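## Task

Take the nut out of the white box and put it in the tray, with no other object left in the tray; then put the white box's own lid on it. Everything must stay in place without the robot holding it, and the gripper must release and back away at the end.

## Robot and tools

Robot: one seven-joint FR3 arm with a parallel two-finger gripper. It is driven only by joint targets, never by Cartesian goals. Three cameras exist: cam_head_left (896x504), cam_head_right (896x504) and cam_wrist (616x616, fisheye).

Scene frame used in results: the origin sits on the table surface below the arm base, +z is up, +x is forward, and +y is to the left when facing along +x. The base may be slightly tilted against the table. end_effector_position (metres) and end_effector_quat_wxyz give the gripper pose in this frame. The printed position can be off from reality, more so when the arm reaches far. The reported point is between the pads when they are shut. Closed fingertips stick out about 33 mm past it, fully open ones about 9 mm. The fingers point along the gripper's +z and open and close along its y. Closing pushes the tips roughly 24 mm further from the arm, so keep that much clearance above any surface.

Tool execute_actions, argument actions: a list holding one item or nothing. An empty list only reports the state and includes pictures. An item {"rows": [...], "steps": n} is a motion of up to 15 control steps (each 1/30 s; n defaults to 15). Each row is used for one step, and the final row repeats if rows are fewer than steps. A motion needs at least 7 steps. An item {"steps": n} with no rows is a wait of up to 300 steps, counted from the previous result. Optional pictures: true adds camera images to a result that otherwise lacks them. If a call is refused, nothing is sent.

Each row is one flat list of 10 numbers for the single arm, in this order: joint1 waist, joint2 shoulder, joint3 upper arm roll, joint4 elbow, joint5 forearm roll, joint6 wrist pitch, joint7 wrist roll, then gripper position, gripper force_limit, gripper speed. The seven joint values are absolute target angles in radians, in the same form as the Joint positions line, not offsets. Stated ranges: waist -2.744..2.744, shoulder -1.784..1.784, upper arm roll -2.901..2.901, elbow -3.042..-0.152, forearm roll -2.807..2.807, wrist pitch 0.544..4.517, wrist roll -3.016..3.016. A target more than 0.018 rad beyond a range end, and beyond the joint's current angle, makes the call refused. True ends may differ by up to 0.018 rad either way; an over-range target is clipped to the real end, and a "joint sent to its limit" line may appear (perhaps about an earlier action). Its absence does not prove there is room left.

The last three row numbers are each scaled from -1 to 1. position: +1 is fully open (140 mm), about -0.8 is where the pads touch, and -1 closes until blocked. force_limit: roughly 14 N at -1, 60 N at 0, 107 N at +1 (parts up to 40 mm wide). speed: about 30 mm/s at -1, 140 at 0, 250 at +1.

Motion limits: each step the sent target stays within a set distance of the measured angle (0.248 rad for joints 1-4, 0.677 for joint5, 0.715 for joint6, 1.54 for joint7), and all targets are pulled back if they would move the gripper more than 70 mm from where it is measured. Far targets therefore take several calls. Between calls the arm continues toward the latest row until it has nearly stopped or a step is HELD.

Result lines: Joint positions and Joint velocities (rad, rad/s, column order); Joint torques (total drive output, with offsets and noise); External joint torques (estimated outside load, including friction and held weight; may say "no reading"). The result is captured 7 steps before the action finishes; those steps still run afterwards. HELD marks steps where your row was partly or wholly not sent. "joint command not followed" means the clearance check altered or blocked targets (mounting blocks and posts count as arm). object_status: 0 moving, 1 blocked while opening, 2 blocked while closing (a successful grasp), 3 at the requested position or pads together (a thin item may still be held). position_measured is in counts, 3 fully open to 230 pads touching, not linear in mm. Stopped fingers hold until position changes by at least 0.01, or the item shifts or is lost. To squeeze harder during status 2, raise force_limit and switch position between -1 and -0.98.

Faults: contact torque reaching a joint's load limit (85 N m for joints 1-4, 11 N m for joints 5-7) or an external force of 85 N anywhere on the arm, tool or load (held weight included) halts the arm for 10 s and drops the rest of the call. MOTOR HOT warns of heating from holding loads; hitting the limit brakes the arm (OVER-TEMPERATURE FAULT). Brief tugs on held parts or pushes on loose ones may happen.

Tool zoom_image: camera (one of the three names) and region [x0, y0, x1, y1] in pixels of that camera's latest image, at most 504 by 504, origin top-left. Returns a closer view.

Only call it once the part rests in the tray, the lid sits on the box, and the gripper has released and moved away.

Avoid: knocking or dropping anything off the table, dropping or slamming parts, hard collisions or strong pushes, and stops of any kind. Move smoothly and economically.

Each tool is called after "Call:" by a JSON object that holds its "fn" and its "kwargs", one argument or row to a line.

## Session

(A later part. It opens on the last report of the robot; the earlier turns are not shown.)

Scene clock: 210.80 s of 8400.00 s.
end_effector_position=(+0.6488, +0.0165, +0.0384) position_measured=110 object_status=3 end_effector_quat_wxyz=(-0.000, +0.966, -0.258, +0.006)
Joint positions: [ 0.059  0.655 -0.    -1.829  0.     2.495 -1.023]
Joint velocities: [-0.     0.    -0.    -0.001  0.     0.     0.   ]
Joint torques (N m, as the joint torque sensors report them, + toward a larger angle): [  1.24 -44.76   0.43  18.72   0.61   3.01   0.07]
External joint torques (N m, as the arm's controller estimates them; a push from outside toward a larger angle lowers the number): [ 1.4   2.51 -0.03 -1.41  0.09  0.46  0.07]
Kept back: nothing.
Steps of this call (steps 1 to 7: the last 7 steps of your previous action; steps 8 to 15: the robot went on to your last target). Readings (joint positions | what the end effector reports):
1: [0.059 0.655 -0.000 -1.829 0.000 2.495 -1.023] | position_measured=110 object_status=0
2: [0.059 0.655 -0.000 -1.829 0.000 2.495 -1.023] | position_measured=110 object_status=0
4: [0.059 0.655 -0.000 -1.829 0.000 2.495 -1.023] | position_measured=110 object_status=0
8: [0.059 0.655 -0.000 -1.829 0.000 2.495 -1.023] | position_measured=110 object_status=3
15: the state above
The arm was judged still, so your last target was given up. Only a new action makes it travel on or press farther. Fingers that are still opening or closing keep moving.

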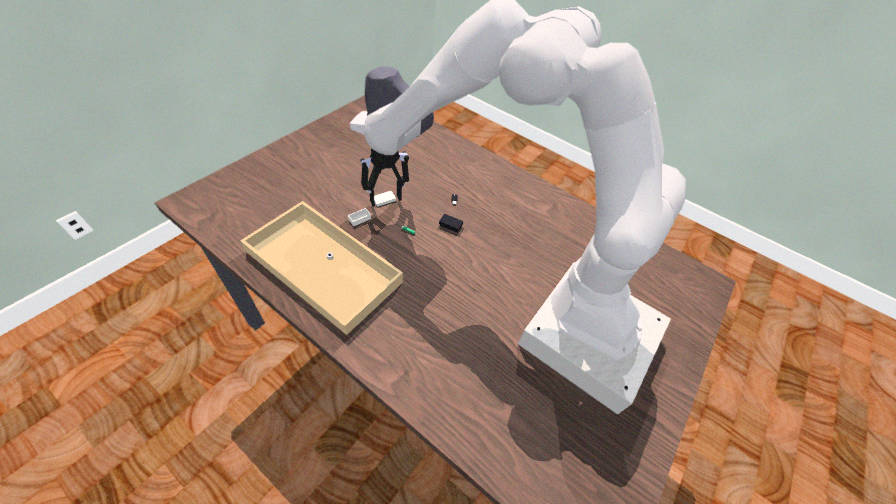

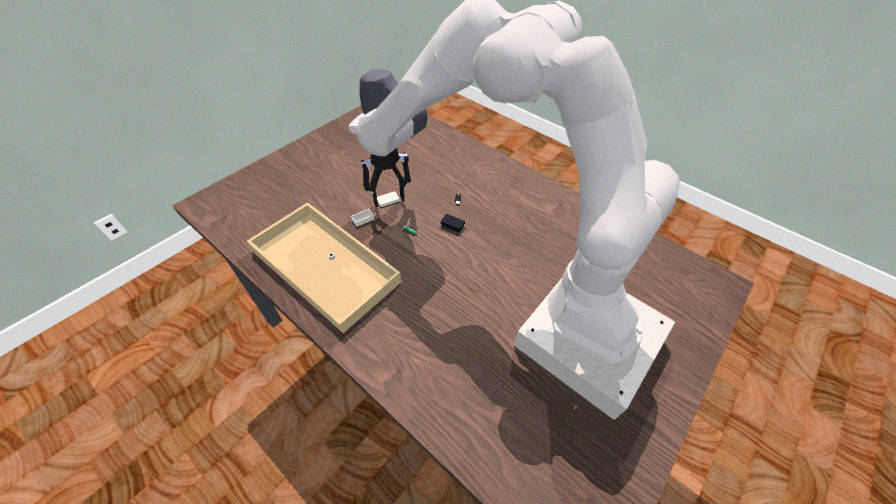

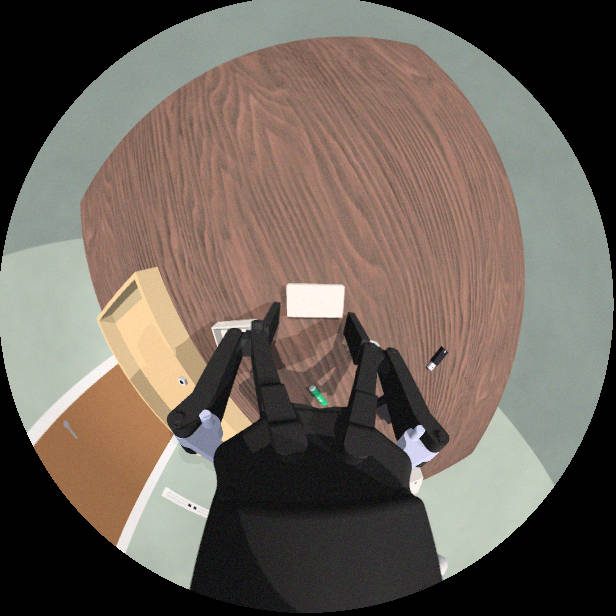

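Call:
{"fn": "execute_actions", "kwargs": {
  "actions": [
    {"rows":[[0.06,0.672,0,-1.80,0,2.483,-1.0,0.15,-0.6,0],[0.06,0.672,0,-1.80,0,2.483,-1.0,0.15,-0.6,0],[0.06,0.672,0,-1.80,0,2.483,-1.0,0.15,-0.6,0],[0.06,0.672,0,-1.80,0,2.483,-1.0,0.15,-0.6,0],[0.06,0.683,0,-1.80,0,2.49,-1.0,0.15,-0.6,0]],"steps":15}
  ],
  "pictures": false
}}

Call:
{"fn": "execute_actions", "kwargs": {
  "actions": [
    {"steps":20}
  ],
  "pictures": false
}}

Call:
{"fn": "execute_actions", "kwargs": {
  "actions": [
    {"rows":[[0.06,0.683,0,-1.80,0,2.49,-1.0,-1,-0.6,-0.5]],"steps":15}
  ],
  "pictures": false
}}

Call:
{"fn": "execute_actions", "kwargs": {
  "actions": [
    {"steps":15}
  ],
  "pictures": true
}}

Call:
{"fn": "zoom_image", "kwargs": {
  "camera": "cam_wrist",
  "region": [250,260,380,350]
}}

Scene clock: 211.73 s of 8400.00 s.
end_effector_position=(+0.6544, +0.0166, +0.0341) position_measured=110 object_status=3 end_effector_quat_wxyz=(-0.000, +0.965, -0.264, +0.006)
Joint positions: [ 0.059  0.678 -0.    -1.803  0.     2.49  -1.012]
Joint velocities: [ 0.     0.066  0.     0.     0.    -0.001  0.029]
Joint torques (N m, as the joint torque sensors report them, + toward a larger angle): [  1.16 -46.86   0.05  20.27   0.57   2.67  -0.02]
External joint torques (N m, as the arm's controller estimates them; a push from outside toward a larger angle lowers the number): [ 1.39  2.23 -0.38 -0.39  0.04  0.07 -0.02]
Steps of this call (steps 1 to 20: nothing new was sent; steps 21 to 28: the first 8 steps of this action). Readings (joint positions | what the end effector reports):
21: [0.059 0.659 -0.000 -1.824 0.000 2.493 -1.021] | position_measured=110 object_status=3
22: [0.059 0.663 -0.000 -1.816 0.000 2.492 -1.019] | position_measured=110 object_status=3
24: [0.059 0.667 -0.000 -1.808 0.000 2.490 -1.016] | position_measured=110 object_status=3
28: the state above

Scene clock: 212.40 s of 8400.00 s.
end_effector_position=(+0.6529, +0.0165, +0.0313) position_measured=110 object_status=3 end_effector_quat_wxyz=(+0.000, +0.964, -0.267, +0.004)
Joint positions: [ 0.059  0.682 -0.    -1.802  0.     2.49  -1.004]
Joint velocities: [ 0.001 -0.     0.    -0.001 -0.001 -0.001  0.003]
Joint torques (N m, as the joint torque sensors report them, + toward a larger angle): [  1.24 -46.     0.64  19.7    0.57   2.66   0.16]
External joint torques (N m, as the arm's controller estimates them; a push from outside toward a larger angle lowers the number): [ 1.28  1.9   0.06 -0.43  0.06  0.11  0.16]
Kept back: nothing.
Steps of this call (steps 1 to 7: the last 7 steps of your previous action; steps 8 to 15: the robot went on to your last target; steps 16 to 20: nothing new was sent). Readings (joint positions | what the end effector reports):
1: [0.059 0.680 -0.000 -1.803 0.000 2.490 -1.011] | position_measured=110 object_status=3
2: [0.059 0.681 -0.000 -1.803 0.000 2.490 -1.010] | position_measured=110 object_status=3
4: [0.059 0.682 -0.000 -1.803 0.000 2.490 -1.009] | position_measured=110 object_status=3
8: [0.059 0.682 -0.000 -1.802 0.000 2.490 -1.007] | position_measured=110 object_status=3
20: the state above
The arm was judged still, so your last target was given up. Only a new action makes it travel on or press farther. Fingers that are still opening or closing keep moving.

Scene clock: 212.67 s of 8400.00 s.
end_effector_position=(+0.6537, +0.0166, +0.0321) position_measured=135 object_status=0 end_effector_quat_wxyz=(+0.000, +0.964, -0.268, +0.005)
Joint positions: [ 0.059  0.681 -0.    -1.801  0.     2.49  -1.004]
Joint velocities: [ 0.001  0.     0.    -0.001  0.    -0.    -0.   ]
Joint torques (N m, as the joint torque sensors report them, + toward a larger angle): [  0.74 -46.25   0.32  20.04   0.6    2.68   0.06]
External joint torques (N m, as the arm's controller estimates them; a push from outside toward a larger angle lowers the number): [ 0.94  1.5  -0.13 -0.05  0.08  0.15  0.06]
Steps of this call (steps 1 to 8: the first 8 steps of this action). Readings (joint positions | what the end effector reports):
1: [0.059 0.682 -0.000 -1.802 0.000 2.490 -1.004] | position_measured=110 object_status=0
2: [0.059 0.682 -0.000 -1.802 0.000 2.490 -1.004] | position_measured=113 object_status=0
4: [0.059 0.682 -0.000 -1.802 0.000 2.490 -1.004] | position_measured=122 object_status=0
8: the state above

Scene clock: 213.17 s of 8400.00 s.
end_effector_position=(+0.6537, +0.0166, +0.0321) position_measured=135 object_status=2 end_effector_quat_wxyz=(+0.000, +0.964, -0.268, +0.005)
Joint positions: [ 0.059  0.681 -0.    -1.801  0.     2.49  -1.003]
Joint velocities: [-0.     0.    -0.     0.     0.    -0.     0.001]
Joint torques (N m, as the joint torque sensors report them, + toward a larger angle): [  1.66 -46.21   0.24  19.42   0.52   2.62   0.15]
External joint torques (N m, as the arm's controller estimates them; a push from outside toward a larger angle lowers the number): [ 1.77  1.58 -0.28 -0.69  0.    0.08  0.15]
Kept back: nothing.
Steps of this call (steps 1 to 7: the last 7 steps of your previous action; steps 8 to 15: the robot went on to your last target). Readings (joint positions | what the end effector reports):
1: [0.059 0.681 -0.000 -1.801 0.000 2.490 -1.004] | position_measured=135 object_status=0
2: [0.059 0.681 -0.000 -1.801 0.000 2.490 -1.004] | position_measured=135 object_status=0
4: [0.059 0.681 -0.000 -1.801 0.000 2.490 -1.004] | position_measured=135 object_status=0
8: [0.059 0.681 -0.000 -1.801 0.000 2.490 -1.003] | position_measured=135 object_status=2
15: the state above
The arm was judged still, so your last target was given up. Only a new action makes it travel on or press farther. Fingers that are still opening or closing keep moving.

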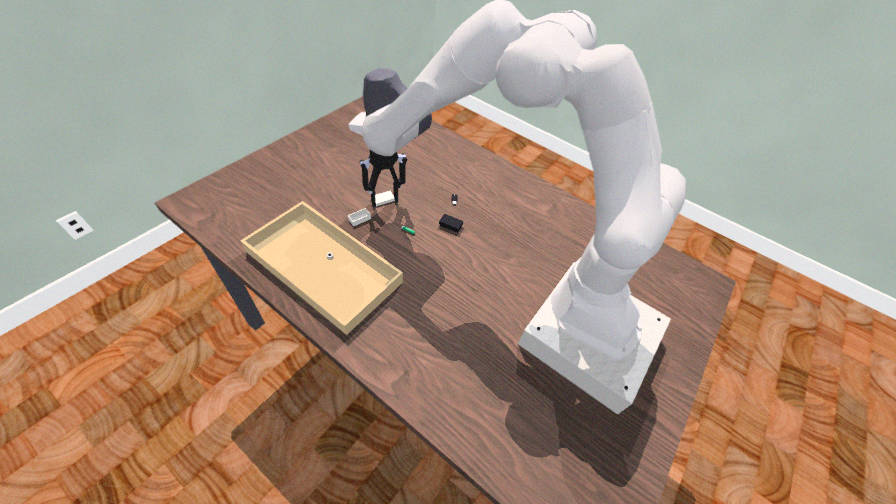

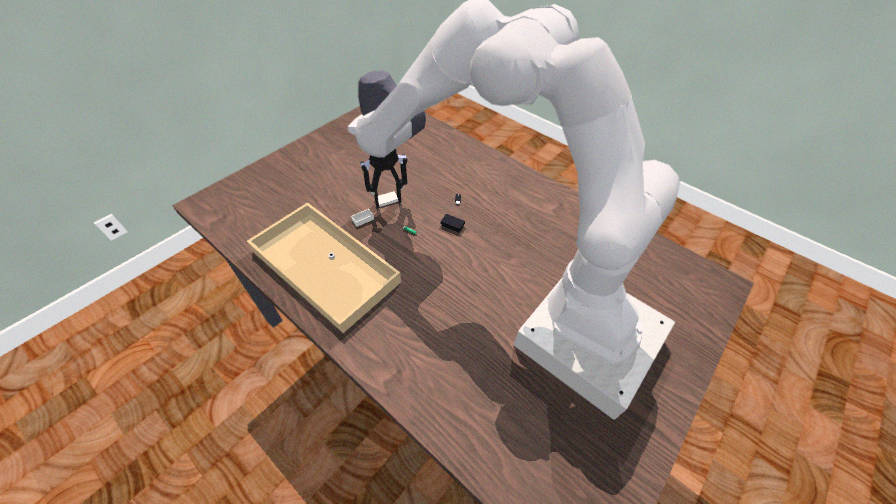

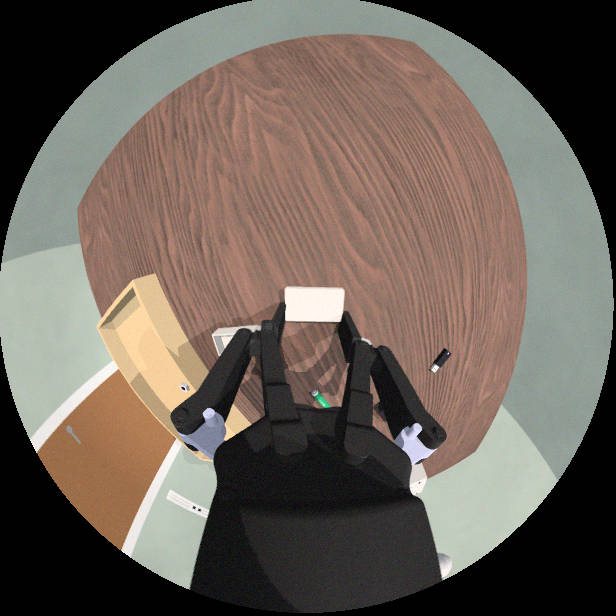

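Region (250, 260, 380, 350) of cam_wrist's 616x616 image, scaled by 3.877, with more detail than that image has; it fills the top 349 rows of this view, and the rest is white.

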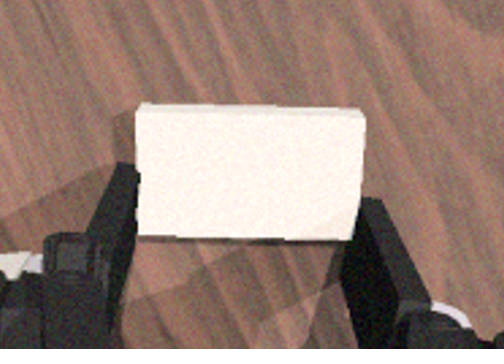

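Call:
{"fn": "execute_actions", "kwargs": {
  "actions": [
    {"rows":[[0.06,0.66,0,-1.80,0,2.47,-1.0,-1,-0.6,0],[0.06,0.64,0,-1.80,0,2.45,-1.0,-1,-0.6,0],[0.06,0.62,0,-1.80,0,2.435,-1.0,-1,-0.6,0],[0.06,0.62,0,-1.80,0,2.435,-1.0,-1,-0.6,0],[0.06,0.62,0,-1.80,0,2.435,-1.0,-1,-0.6,0],[0.06,0.62,0,-1.81,0,2.44,-1.0,-1,-0.6,0],[0.10,0.62,0,-1.82,0,2.445,-1.0,-1,-0.6,0],[0.14,0.62,0,-1.82,0,2.445,-1.0,-1,-0.6,0],[0.18,0.62,0,-1.82,0,2.445,-1.0,-1,-0.6,0],[0.21,0.62,0,-1.82,0,2.445,-1.0,-1,-0.6,0],[0.229,0.62,0,-1.82,0,2.445,-0.96,-1,-0.6,0]],"steps":15}
  ],
  "pictures": false
}}

Call:
{"fn": "execute_actions", "kwargs": {
  "actions": [
    {"steps":30}
  ],
  "pictures": true
}}

Call:
{"fn": "zoom_image", "kwargs": {
  "camera": "cam_wrist",
  "region": [250,260,380,350]
}}

Call:
{"fn": "zoom_image", "kwargs": {
  "camera": "cam_head_left",
  "region": [320,170,410,250]
}}

Scene clock: 214.03 s of 8400.00 s.
end_effector_position=(+0.6624, +0.0216, +0.0682) position_measured=135 object_status=2 end_effector_quat_wxyz=(-0.001, +0.965, -0.263, +0.017)
Joint positions: [ 0.075  0.618 -0.009 -1.807  0.     2.456 -1.003]
Joint velocities: [ 0.428 -0.087 -0.114 -0.073  0.    -0.029  0.001]
Joint torques (N m, as the joint torque sensors report them, + toward a larger angle): [ 16.67 -40.97  10.99  15.35   0.66   1.86   0.05]
External joint torques (N m, as the arm's controller estimates them; a push from outside toward a larger angle lowers the number): [ 1.76 -0.5  -1.86 -2.02  0.47 -0.18  0.08]
Steps of this call (steps 1 to 18: nothing new was sent; steps 19 to 26: the first 8 steps of this action). Readings (joint positions | what the end effector reports):
19: [0.059 0.680 -0.000 -1.802 0.000 2.487 -1.003] | position_measured=135 object_status=2
20: [0.059 0.674 -0.000 -1.803 0.000 2.481 -1.003] | position_measured=135 object_status=2
22: [0.059 0.651 -0.000 -1.804 0.000 2.465 -1.003] | position_measured=135 object_status=2
26: the state above

Scene clock: 215.03 s of 8400.00 s.
end_effector_position=(+0.6407, +0.1283, +0.0620) position_measured=135 object_status=2 end_effector_quat_wxyz=(-0.001, +0.979, -0.203, +0.006)
Joint positions: [ 0.23   0.619  0.    -1.818  0.     2.447 -0.965]
Joint velocities: [-0.001 -0.001 -0.    -0.001 -0.001 -0.     0.007]
Joint torques (N m, as the joint torque sensors report them, + toward a larger angle): [ -0.25 -45.15  -0.19  18.05   0.53   2.34   0.14]
External joint torques (N m, as the arm's controller estimates them; a push from outside toward a larger angle lowers the number): [ 0.02  1.9  -0.55 -2.69 -0.02 -0.22  0.14]
Kept back: nothing.
Steps of this call (steps 1 to 7: the last 7 steps of your previous action; steps 8 to 30: the robot went on to your last target). Readings (joint positions | what the end effector reports):
1: [0.094 0.617 -0.013 -1.809 0.000 2.455 -1.003] | position_measured=135 object_status=2
2: [0.116 0.617 -0.013 -1.811 0.000 2.454 -1.003] | position_measured=135 object_status=2
4: [0.167 0.618 -0.010 -1.814 0.000 2.453 -0.997] | position_measured=135 object_status=2
8: [0.231 0.619 0.009 -1.817 0.000 2.450 -0.985] | position_measured=135 object_status=2
30: the state above
The arm was judged still, so your last target was given up. Only a new action makes it travel on or press farther. Fingers that are still opening or closing keep moving.

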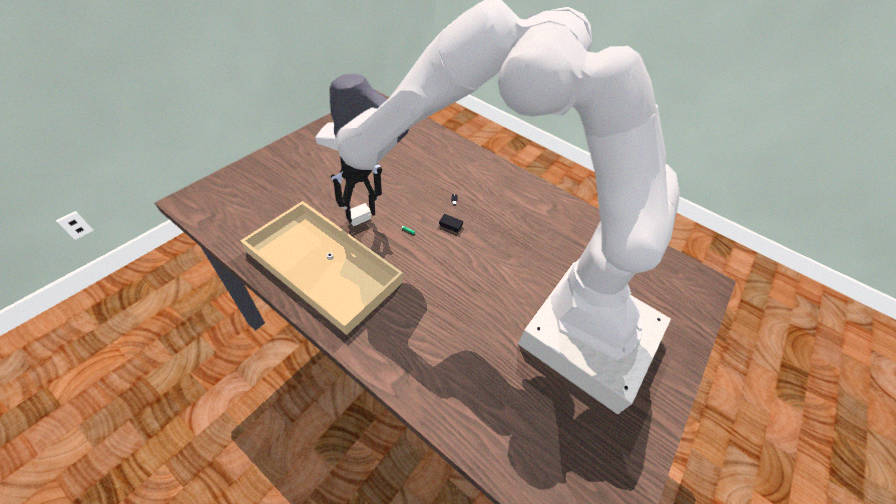

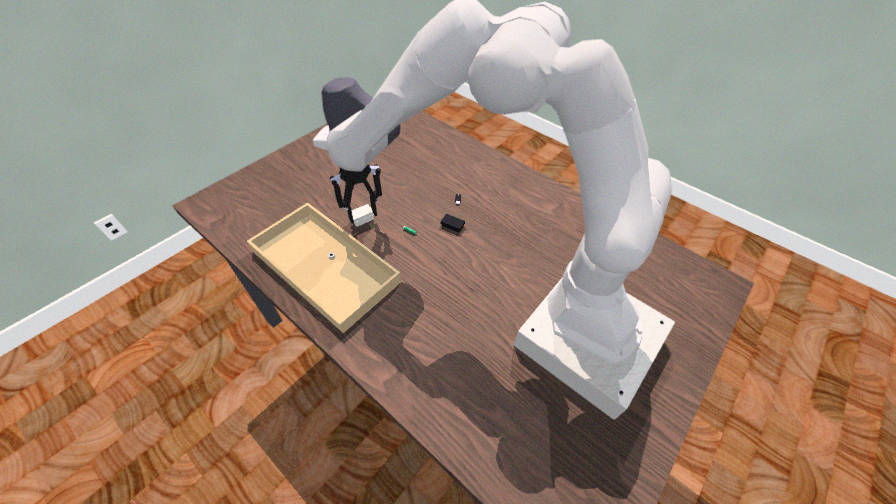

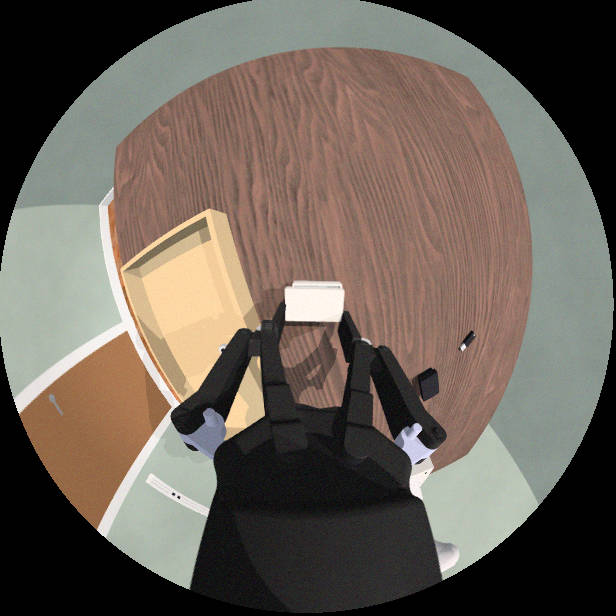

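Region (250, 260, 380, 350) of cam_wrist's 616x616 image, scaled by 3.877, with more detail than that image has; it fills the top 349 rows of this view, and the rest is white.

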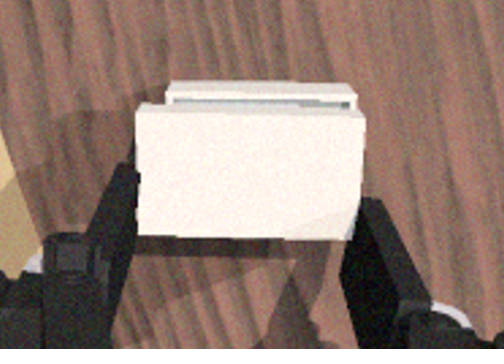

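Region (320, 170, 410, 250) of cam_head_left's 896x504 image, scaled by 5.600, with more detail than that image has.

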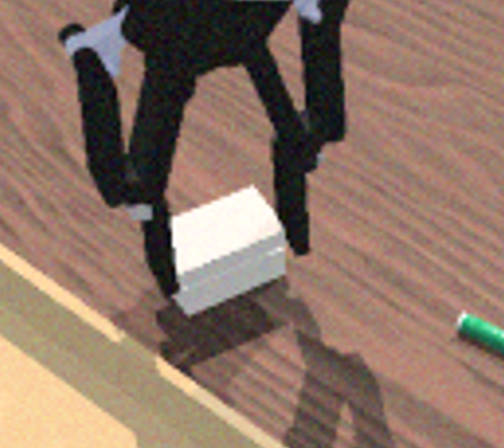

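Call:
{"fn": "execute_actions", "kwargs": {
  "actions": [
    {"rows":[[0.223,0.638,0,-1.787,0,2.432,-0.96,-1,-0.6,0]],"steps":15}
  ],
  "pictures": false
}}

Call:
{"fn": "execute_actions", "kwargs": {
  "actions": [
    {"steps":25}
  ],
  "pictures": true
}}

Call:
{"fn": "zoom_image", "kwargs": {
  "camera": "cam_wrist",
  "region": [250,260,380,350]
}}

Call:
{"fn": "zoom_image", "kwargs": {
  "camera": "cam_head_left",
  "region": [320,170,410,250]
}}

Call:
{"fn": "zoom_image", "kwargs": {
  "camera": "cam_head_right",
  "region": [320,170,410,250]
}}

Scene clock: 216.00 s of 8400.00 s.
end_effector_position=(+0.6475, +0.1265, +0.0612) position_measured=135 object_status=2 end_effector_quat_wxyz=(-0.001, +0.979, -0.206, +0.006)
Joint positions: [ 0.225  0.636  0.    -1.79   0.     2.437 -0.963]
Joint velocities: [-0.002  0.009  0.002  0.013  0.001 -0.017  0.   ]
Joint torques (N m, as the joint torque sensors report them, + toward a larger angle): [ -0.92 -45.76  -0.09  20.32   0.64   2.32   0.07]
External joint torques (N m, as the arm's controller estimates them; a push from outside toward a larger angle lowers the number): [-1.16  1.89 -0.92 -0.51  0.09 -0.23  0.07]
Steps of this call (steps 1 to 21: nothing new was sent; steps 22 to 29: the first 8 steps of this action). Readings (joint positions | what the end effector reports):
22: [0.230 0.623 0.001 -1.812 0.000 2.445 -0.963] | position_measured=135 object_status=2
23: [0.229 0.627 0.001 -1.804 0.000 2.443 -0.963] | position_measured=135 object_status=2
25: [0.227 0.633 0.001 -1.795 0.000 2.441 -0.963] | position_measured=135 object_status=2
29: the state above

Scene clock: 216.83 s of 8400.00 s.
end_effector_position=(+0.6471, +0.1264, +0.0611) position_measured=135 object_status=2 end_effector_quat_wxyz=(-0.001, +0.979, -0.206, +0.005)
Joint positions: [ 0.225  0.636  0.    -1.789  0.     2.434 -0.963]
Joint velocities: [ 0.001  0.    -0.001 -0.    -0.    -0.001  0.001]
Joint torques (N m, as the joint torque sensors report them, + toward a larger angle): [ -0.43 -46.17  -0.32  21.17   0.65   2.26   0.03]
External joint torques (N m, as the arm's controller estimates them; a push from outside toward a larger angle lowers the number): [-0.42  1.47 -0.91  0.25  0.09 -0.3   0.03]
Kept back: nothing.
Steps of this call (steps 1 to 7: the last 7 steps of your previous action; steps 8 to 15: the robot went on to your last target; steps 16 to 25: nothing new was sent). Readings (joint positions | what the end effector reports):
1: [0.225 0.636 0.000 -1.790 0.000 2.437 -0.963] | position_measured=135 object_status=2
2: [0.225 0.636 0.000 -1.790 0.000 2.436 -0.963] | position_measured=135 object_status=2
4: [0.225 0.636 0.000 -1.789 0.000 2.436 -0.963] | position_measured=135 object_status=2
8: [0.225 0.636 0.000 -1.789 0.000 2.435 -0.963] | position_measured=135 object_status=2
25: the state above
The arm was judged still, so your last target was given up. Only a new action makes it travel on or press farther. Fingers that are still opening or closing keep moving.

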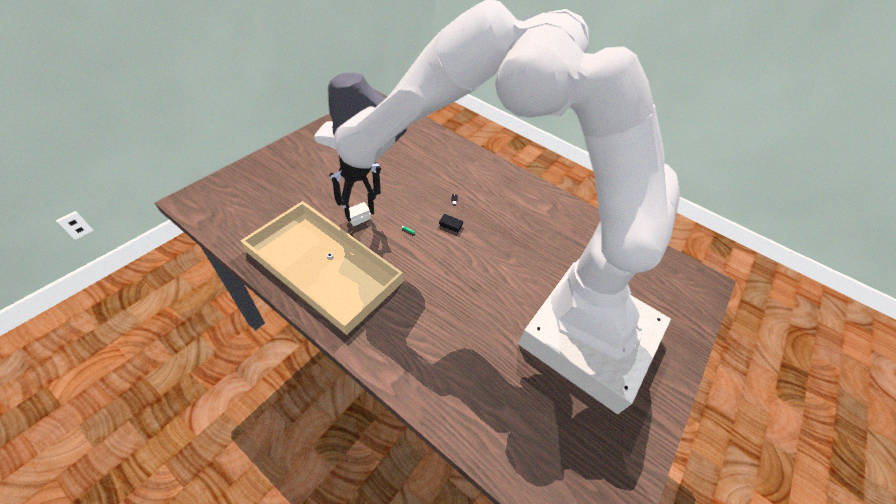

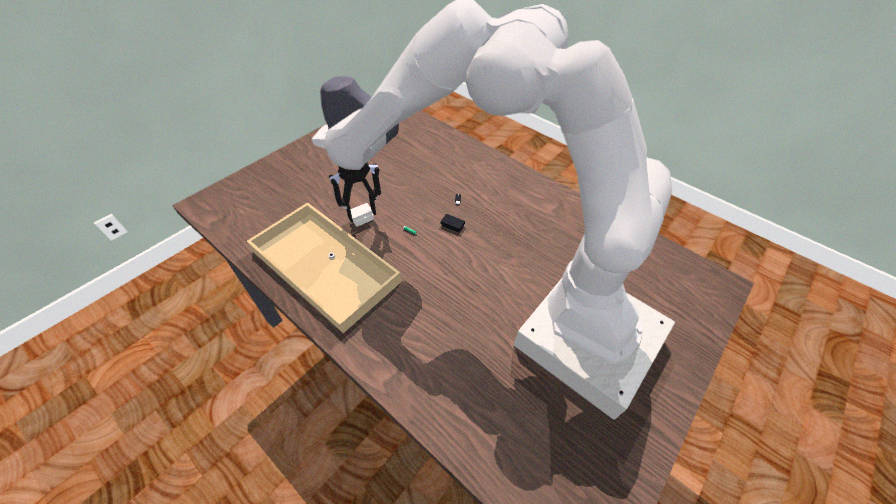

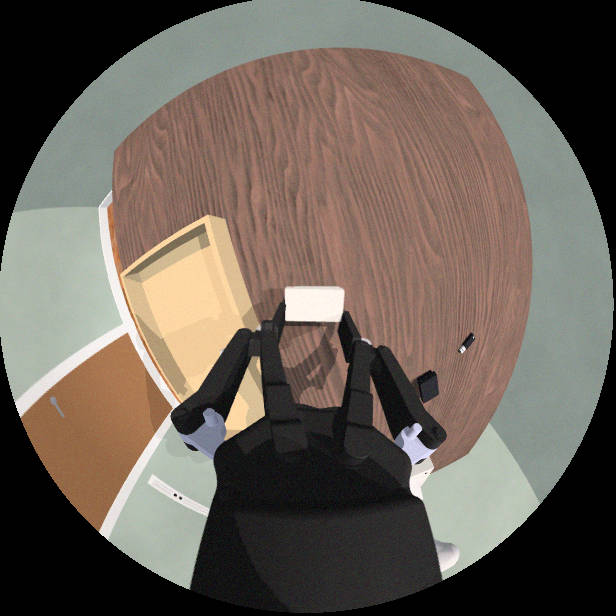

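Region (250, 260, 380, 350) of cam_wrist's 616x616 image, scaled by 3.877, with more detail than that image has; it fills the top 349 rows of this view, and the rest is white.

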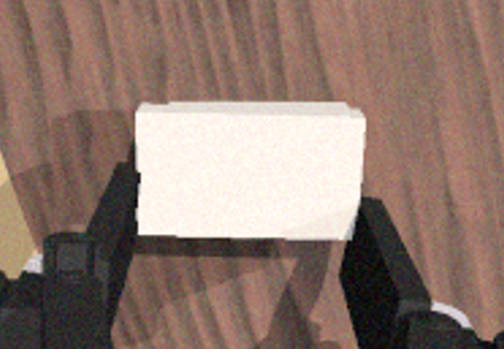

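Region (320, 170, 410, 250) of cam_head_left's 896x504 image, scaled by 5.600, with more detail than that image has.

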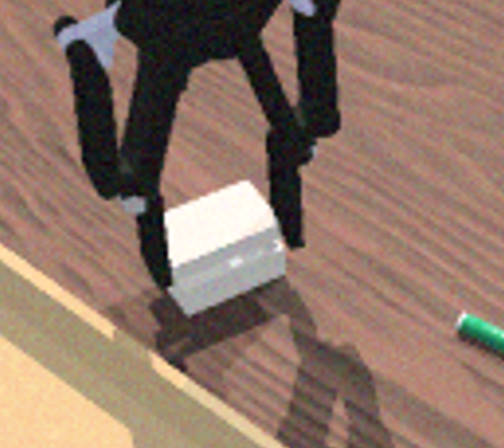

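Region (320, 170, 410, 250) of cam_head_right's 896x504 image, scaled by 5.600, with more detail than that image has.

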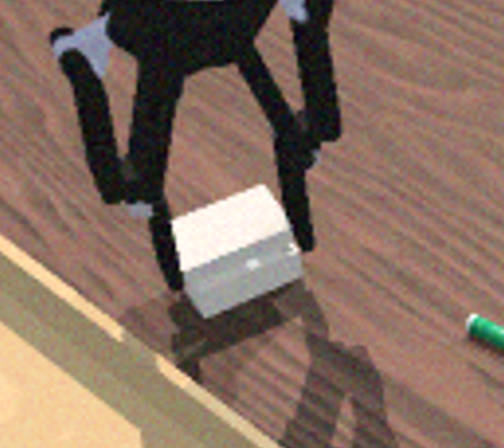

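Call:
{"fn": "execute_actions", "kwargs": {
  "actions": [
    {"rows":[[0.219,0.640,0,-1.782,0,2.431,-0.96,-1,-0.6,0]],"steps":15}
  ],
  "pictures": false
}}

Call:
{"fn": "execute_actions", "kwargs": {
  "actions": [
    {"rows":[[0.219,0.648,0,-1.782,0,2.437,-0.96,-1,-0.6,0]],"steps":15}
  ],
  "pictures": false
}}

Call:
{"fn": "execute_actions", "kwargs": {
  "actions": [
    {"steps":20}
  ],
  "pictures": true
}}

Call:
{"fn": "zoom_image", "kwargs": {
  "camera": "cam_wrist",
  "region": [250,260,380,350]
}}

Call:
{"fn": "zoom_image", "kwargs": {
  "camera": "cam_head_left",
  "region": [320,170,410,250]
}}

Scene clock: 217.70 s of 8400.00 s.
end_effector_position=(+0.6493, +0.1243, +0.0618) position_measured=135 object_status=2 end_effector_quat_wxyz=(-0.001, +0.978, -0.208, +0.006)
Joint positions: [ 0.221  0.638  0.001 -1.784  0.     2.434 -0.963]
Joint velocities: [-0.    -0.     0.     0.002 -0.001 -0.002 -0.   ]
Joint torques (N m, as the joint torque sensors report them, + toward a larger angle): [ -0.24 -47.02  -0.28  21.17   0.61   2.18   0.11]
External joint torques (N m, as the arm's controller estimates them; a push from outside toward a larger angle lowers the number): [-0.41  0.5  -1.03  0.38  0.06 -0.36  0.11]
Steps of this call (steps 1 to 18: nothing new was sent; steps 19 to 26: the first 8 steps of this action). Readings (joint positions | what the end effector reports):
19: [0.225 0.637 0.001 -1.788 0.000 2.434 -0.963] | position_measured=135 object_status=2
20: [0.224 0.638 0.001 -1.787 0.000 2.434 -0.963] | position_measured=135 object_status=2
22: [0.223 0.638 0.001 -1.785 0.000 2.434 -0.963] | position_measured=135 object_status=2
26: the state above

Scene clock: 218.20 s of 8400.00 s.
end_effector_position=(+0.6471, +0.1238, +0.0565) position_measured=135 object_status=2 end_effector_quat_wxyz=(+0.000, +0.978, -0.208, +0.003)
Joint positions: [ 0.221  0.647  0.001 -1.783  0.     2.434 -0.963]
Joint velocities: [-0.     0.001  0.     0.    -0.    -0.     0.   ]
Joint torques (N m, as the joint torque sensors report them, + toward a larger angle): [ -0.8  -47.57  -0.42  20.53   0.64   3.02   0.05]
External joint torques (N m, as the arm's controller estimates them; a push from outside toward a larger angle lowers the number): [-0.61  0.79 -0.87 -0.64  0.08  0.43  0.05]
Steps of this call (steps 1 to 7: the last 7 steps of your previous action; steps 8 to 15: the first 8 steps of this action). Readings (joint positions | what the end effector reports):
8: [0.221 0.639 0.001 -1.784 0.000 2.434 -0.963] | position_measured=135 object_status=2
9: [0.221 0.641 0.001 -1.783 0.000 2.434 -0.963] | position_measured=135 object_status=2
11: [0.221 0.644 0.001 -1.783 0.000 2.434 -0.963] | position_measured=135 object_status=2
15: the state above

Scene clock: 218.87 s of 8400.00 s.
end_effector_position=(+0.6472, +0.1238, +0.0565) position_measured=135 object_status=2 end_effector_quat_wxyz=(+0.000, +0.978, -0.208, +0.003)
Joint positions: [ 0.221  0.647  0.001 -1.783  0.     2.434 -0.963]
Joint velocities: [-0.     0.    -0.001 -0.     0.    -0.     0.002]
Joint torques (N m, as the joint torque sensors report them, + toward a larger angle): [ -1.1  -46.59  -0.44  20.73   0.62   2.87   0.09]
External joint torques (N m, as the arm's controller estimates them; a push from outside toward a larger angle lowers the number): [-0.94  1.19 -0.91 -0.09  0.07  0.33  0.09]
Kept back: nothing.
Steps of this call (steps 1 to 7: the last 7 steps of your previous action; steps 8 to 15: the robot went on to your last target; steps 16 to 20: nothing new was sent). Readings (joint positions | what the end effector reports):
1: [0.221 0.647 0.001 -1.783 0.000 2.434 -0.963] | position_measured=135 object_status=2
2: [0.221 0.647 0.001 -1.783 0.000 2.434 -0.963] | position_measured=135 object_status=2
4: [0.221 0.647 0.001 -1.783 0.000 2.434 -0.963] | position_measured=135 object_status=2
8: [0.221 0.647 0.001 -1.783 0.000 2.434 -0.963] | position_measured=135 object_status=2
20: the state above
The arm was judged still, so your last target was given up. Only a new action makes it travel on or press farther. Fingers that are still opening or closing keep moving.

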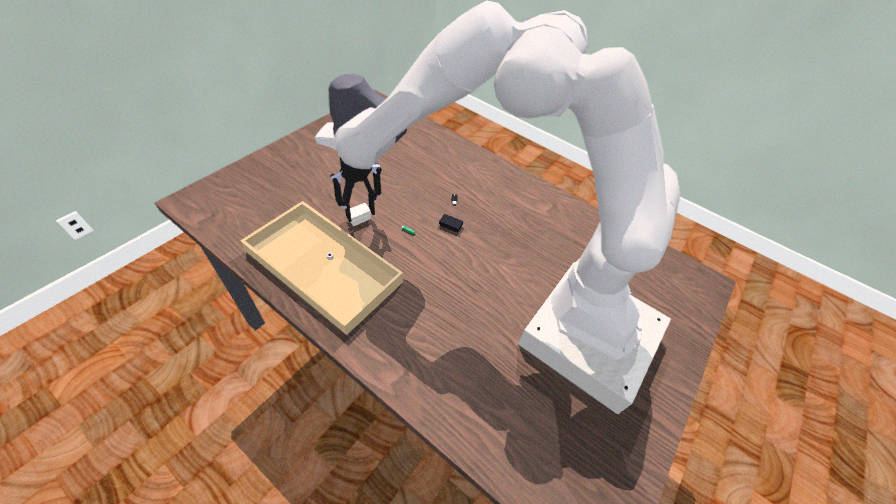

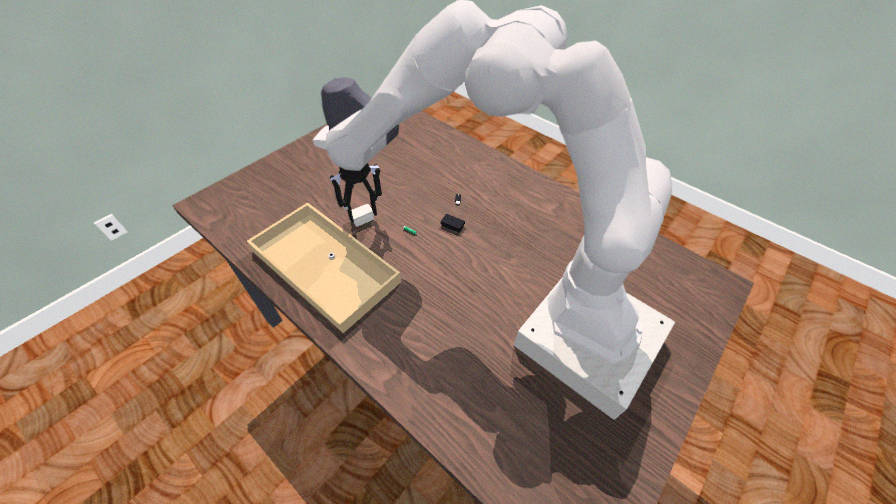

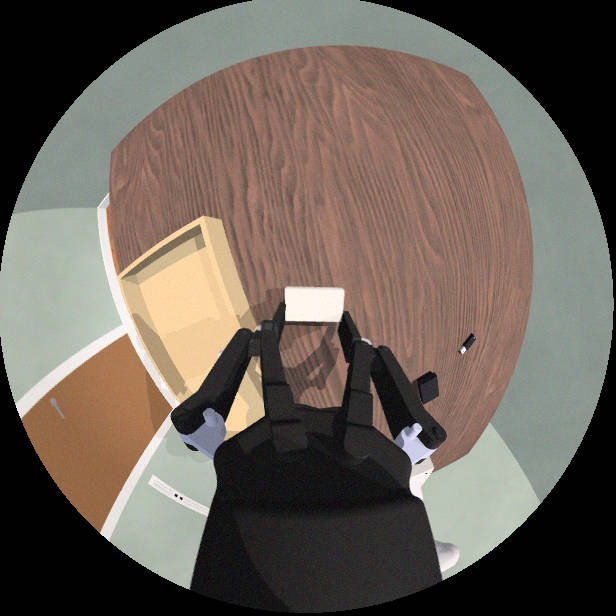

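Region (250, 260, 380, 350) of cam_wrist's 616x616 image, scaled by 3.877, with more detail than that image has; it fills the top 349 rows of this view, and the rest is white.

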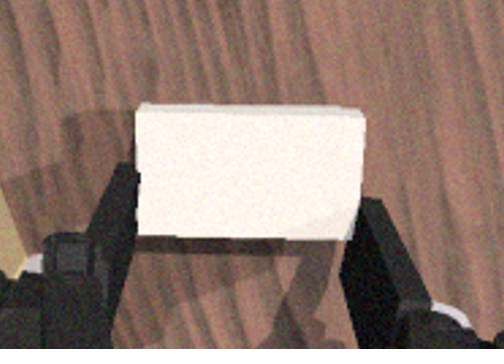

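Region (320, 170, 410, 250) of cam_head_left's 896x504 image, scaled by 5.600, with more detail than that image has.

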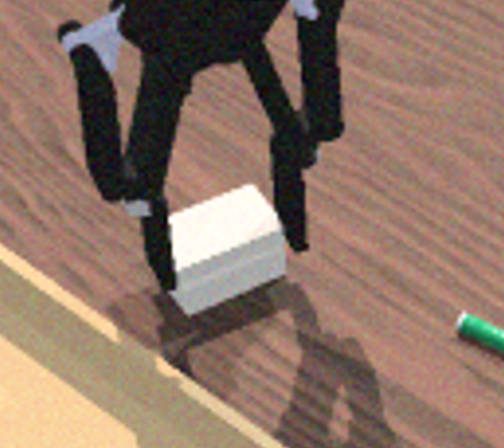

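Call:
{"fn": "execute_actions", "kwargs": {
  "actions": [
    {"rows":[[0.219,0.655,0,-1.776,0,2.431,-0.96,-1,-0.6,0],[0.219,0.655,0,-1.776,0,2.431,-0.96,-1,-0.6,0],[0.219,0.655,0,-1.776,0,2.431,-0.96,-1,-0.6,0],[0.219,0.655,0,-1.776,0,2.431,-0.96,-1,-0.6,0],[0.219,0.66,0,-1.774,0,2.435,-0.96,-1,-0.6,0],[0.219,0.66,0,-1.774,0,2.435,-0.96,-1,-0.6,0],[0.219,0.66,0,-1.774,0,2.435,-0.96,-1,-0.6,0],[0.219,0.666,0,-1.772,0,2.438,-0.96,-1,-0.6,0]],"steps":15}
  ],
  "pictures": false
}}

Call:
{"fn": "execute_actions", "kwargs": {
  "actions": [
    {"steps":20}
  ],
  "pictures": true
}}

Call:
{"fn": "zoom_image", "kwargs": {
  "camera": "cam_head_left",
  "region": [320,170,410,250]
}}

Scene clock: 219.67 s of 8400.00 s.
end_effector_position=(+0.6472, +0.1238, +0.0522) position_measured=135 object_status=2 end_effector_quat_wxyz=(+0.001, +0.978, -0.208, +0.001)
Joint positions: [ 0.221  0.658  0.001 -1.776  0.     2.434 -0.963]
Joint velocities: [ 0.     0.063  0.     0.036 -0.     0.012 -0.001]
Joint torques (N m, as the joint torque sensors report them, + toward a larger angle): [ -1.24 -45.68   0.31  19.82   0.62   2.87   0.11]
External joint torques (N m, as the arm's controller estimates them; a push from outside toward a larger angle lowers the number): [-1.18  1.57 -0.24 -0.33  0.07  0.39  0.11]
Steps of this call (steps 1 to 16: nothing new was sent; steps 17 to 24: the first 8 steps of this action). Readings (joint positions | what the end effector reports):
17: [0.221 0.648 0.001 -1.782 0.000 2.434 -0.963] | position_measured=135 object_status=2
18: [0.221 0.649 0.001 -1.780 0.000 2.434 -0.963] | position_measured=135 object_status=2
20: [0.221 0.652 0.001 -1.779 0.000 2.434 -0.963] | position_measured=135 object_status=2
24: the state above

Scene clock: 220.33 s of 8400.00 s.
end_effector_position=(+0.6483, +0.1236, +0.0515) position_measured=135 object_status=2 end_effector_quat_wxyz=(+0.001, +0.978, -0.208, +0.002)
Joint positions: [ 0.221  0.661  0.    -1.773  0.     2.435 -0.963]
Joint velocities: [-0.     0.001  0.001 -0.001 -0.     0.    -0.   ]
Joint torques (N m, as the joint torque sensors report them, + toward a larger angle): [ -0.09 -45.36   0.35  19.65   0.68   2.9    0.19]
External joint torques (N m, as the arm's controller estimates them; a push from outside toward a larger angle lowers the number): [ 0.22  2.47 -0.01 -1.01  0.13  0.38  0.19]
Kept back: nothing.
Steps of this call (steps 1 to 7: the last 7 steps of your previous action; steps 8 to 15: the robot went on to your last target; steps 16 to 20: nothing new was sent). Readings (joint positions | what the end effector reports):
1: [0.221 0.660 0.000 -1.775 0.000 2.435 -0.963] | position_measured=135 object_status=2
2: [0.221 0.660 0.000 -1.774 0.000 2.435 -0.963] | position_measured=135 object_status=2
4: [0.221 0.661 0.000 -1.773 0.000 2.435 -0.963] | position_measured=135 object_status=2
8: [0.221 0.661 0.000 -1.773 0.000 2.435 -0.963] | position_measured=135 object_status=2
20: the state above
The arm was judged still, so your last target was given up. Only a new action makes it travel on or press farther. Fingers that are still opening or closing keep moving.

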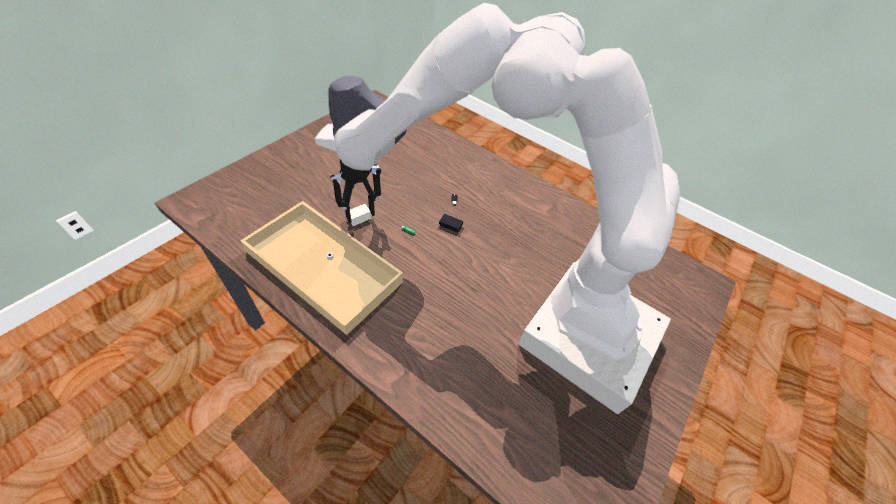

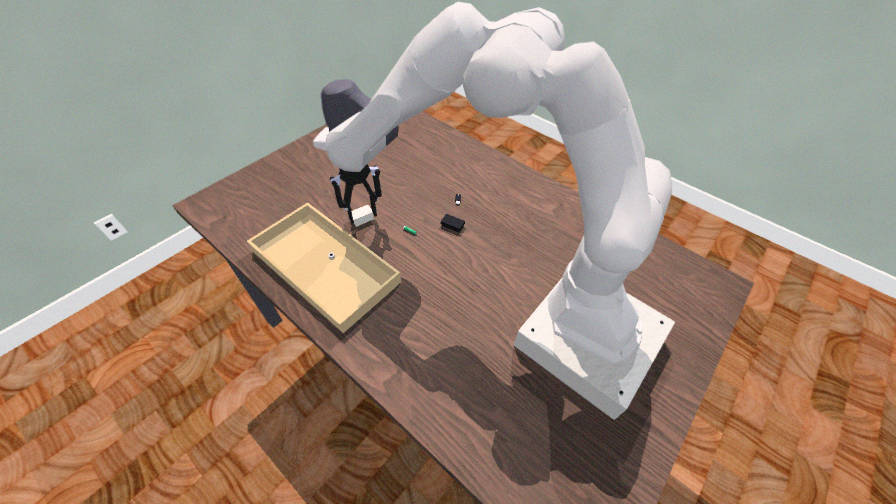

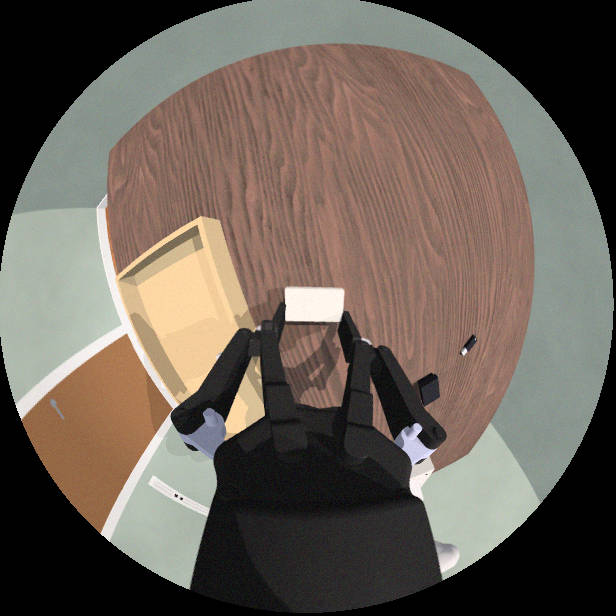

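Region (320, 170, 410, 250) of cam_head_left's 896x504 image, scaled by 5.600, with more detail than that image has.

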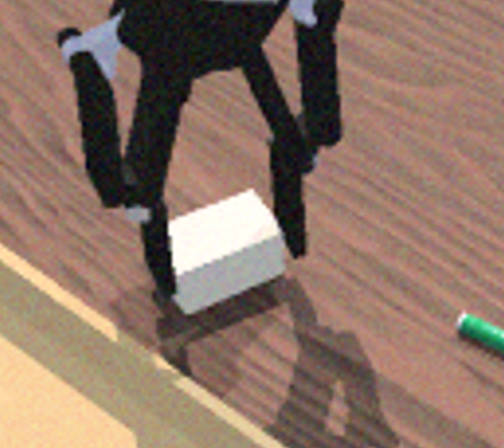

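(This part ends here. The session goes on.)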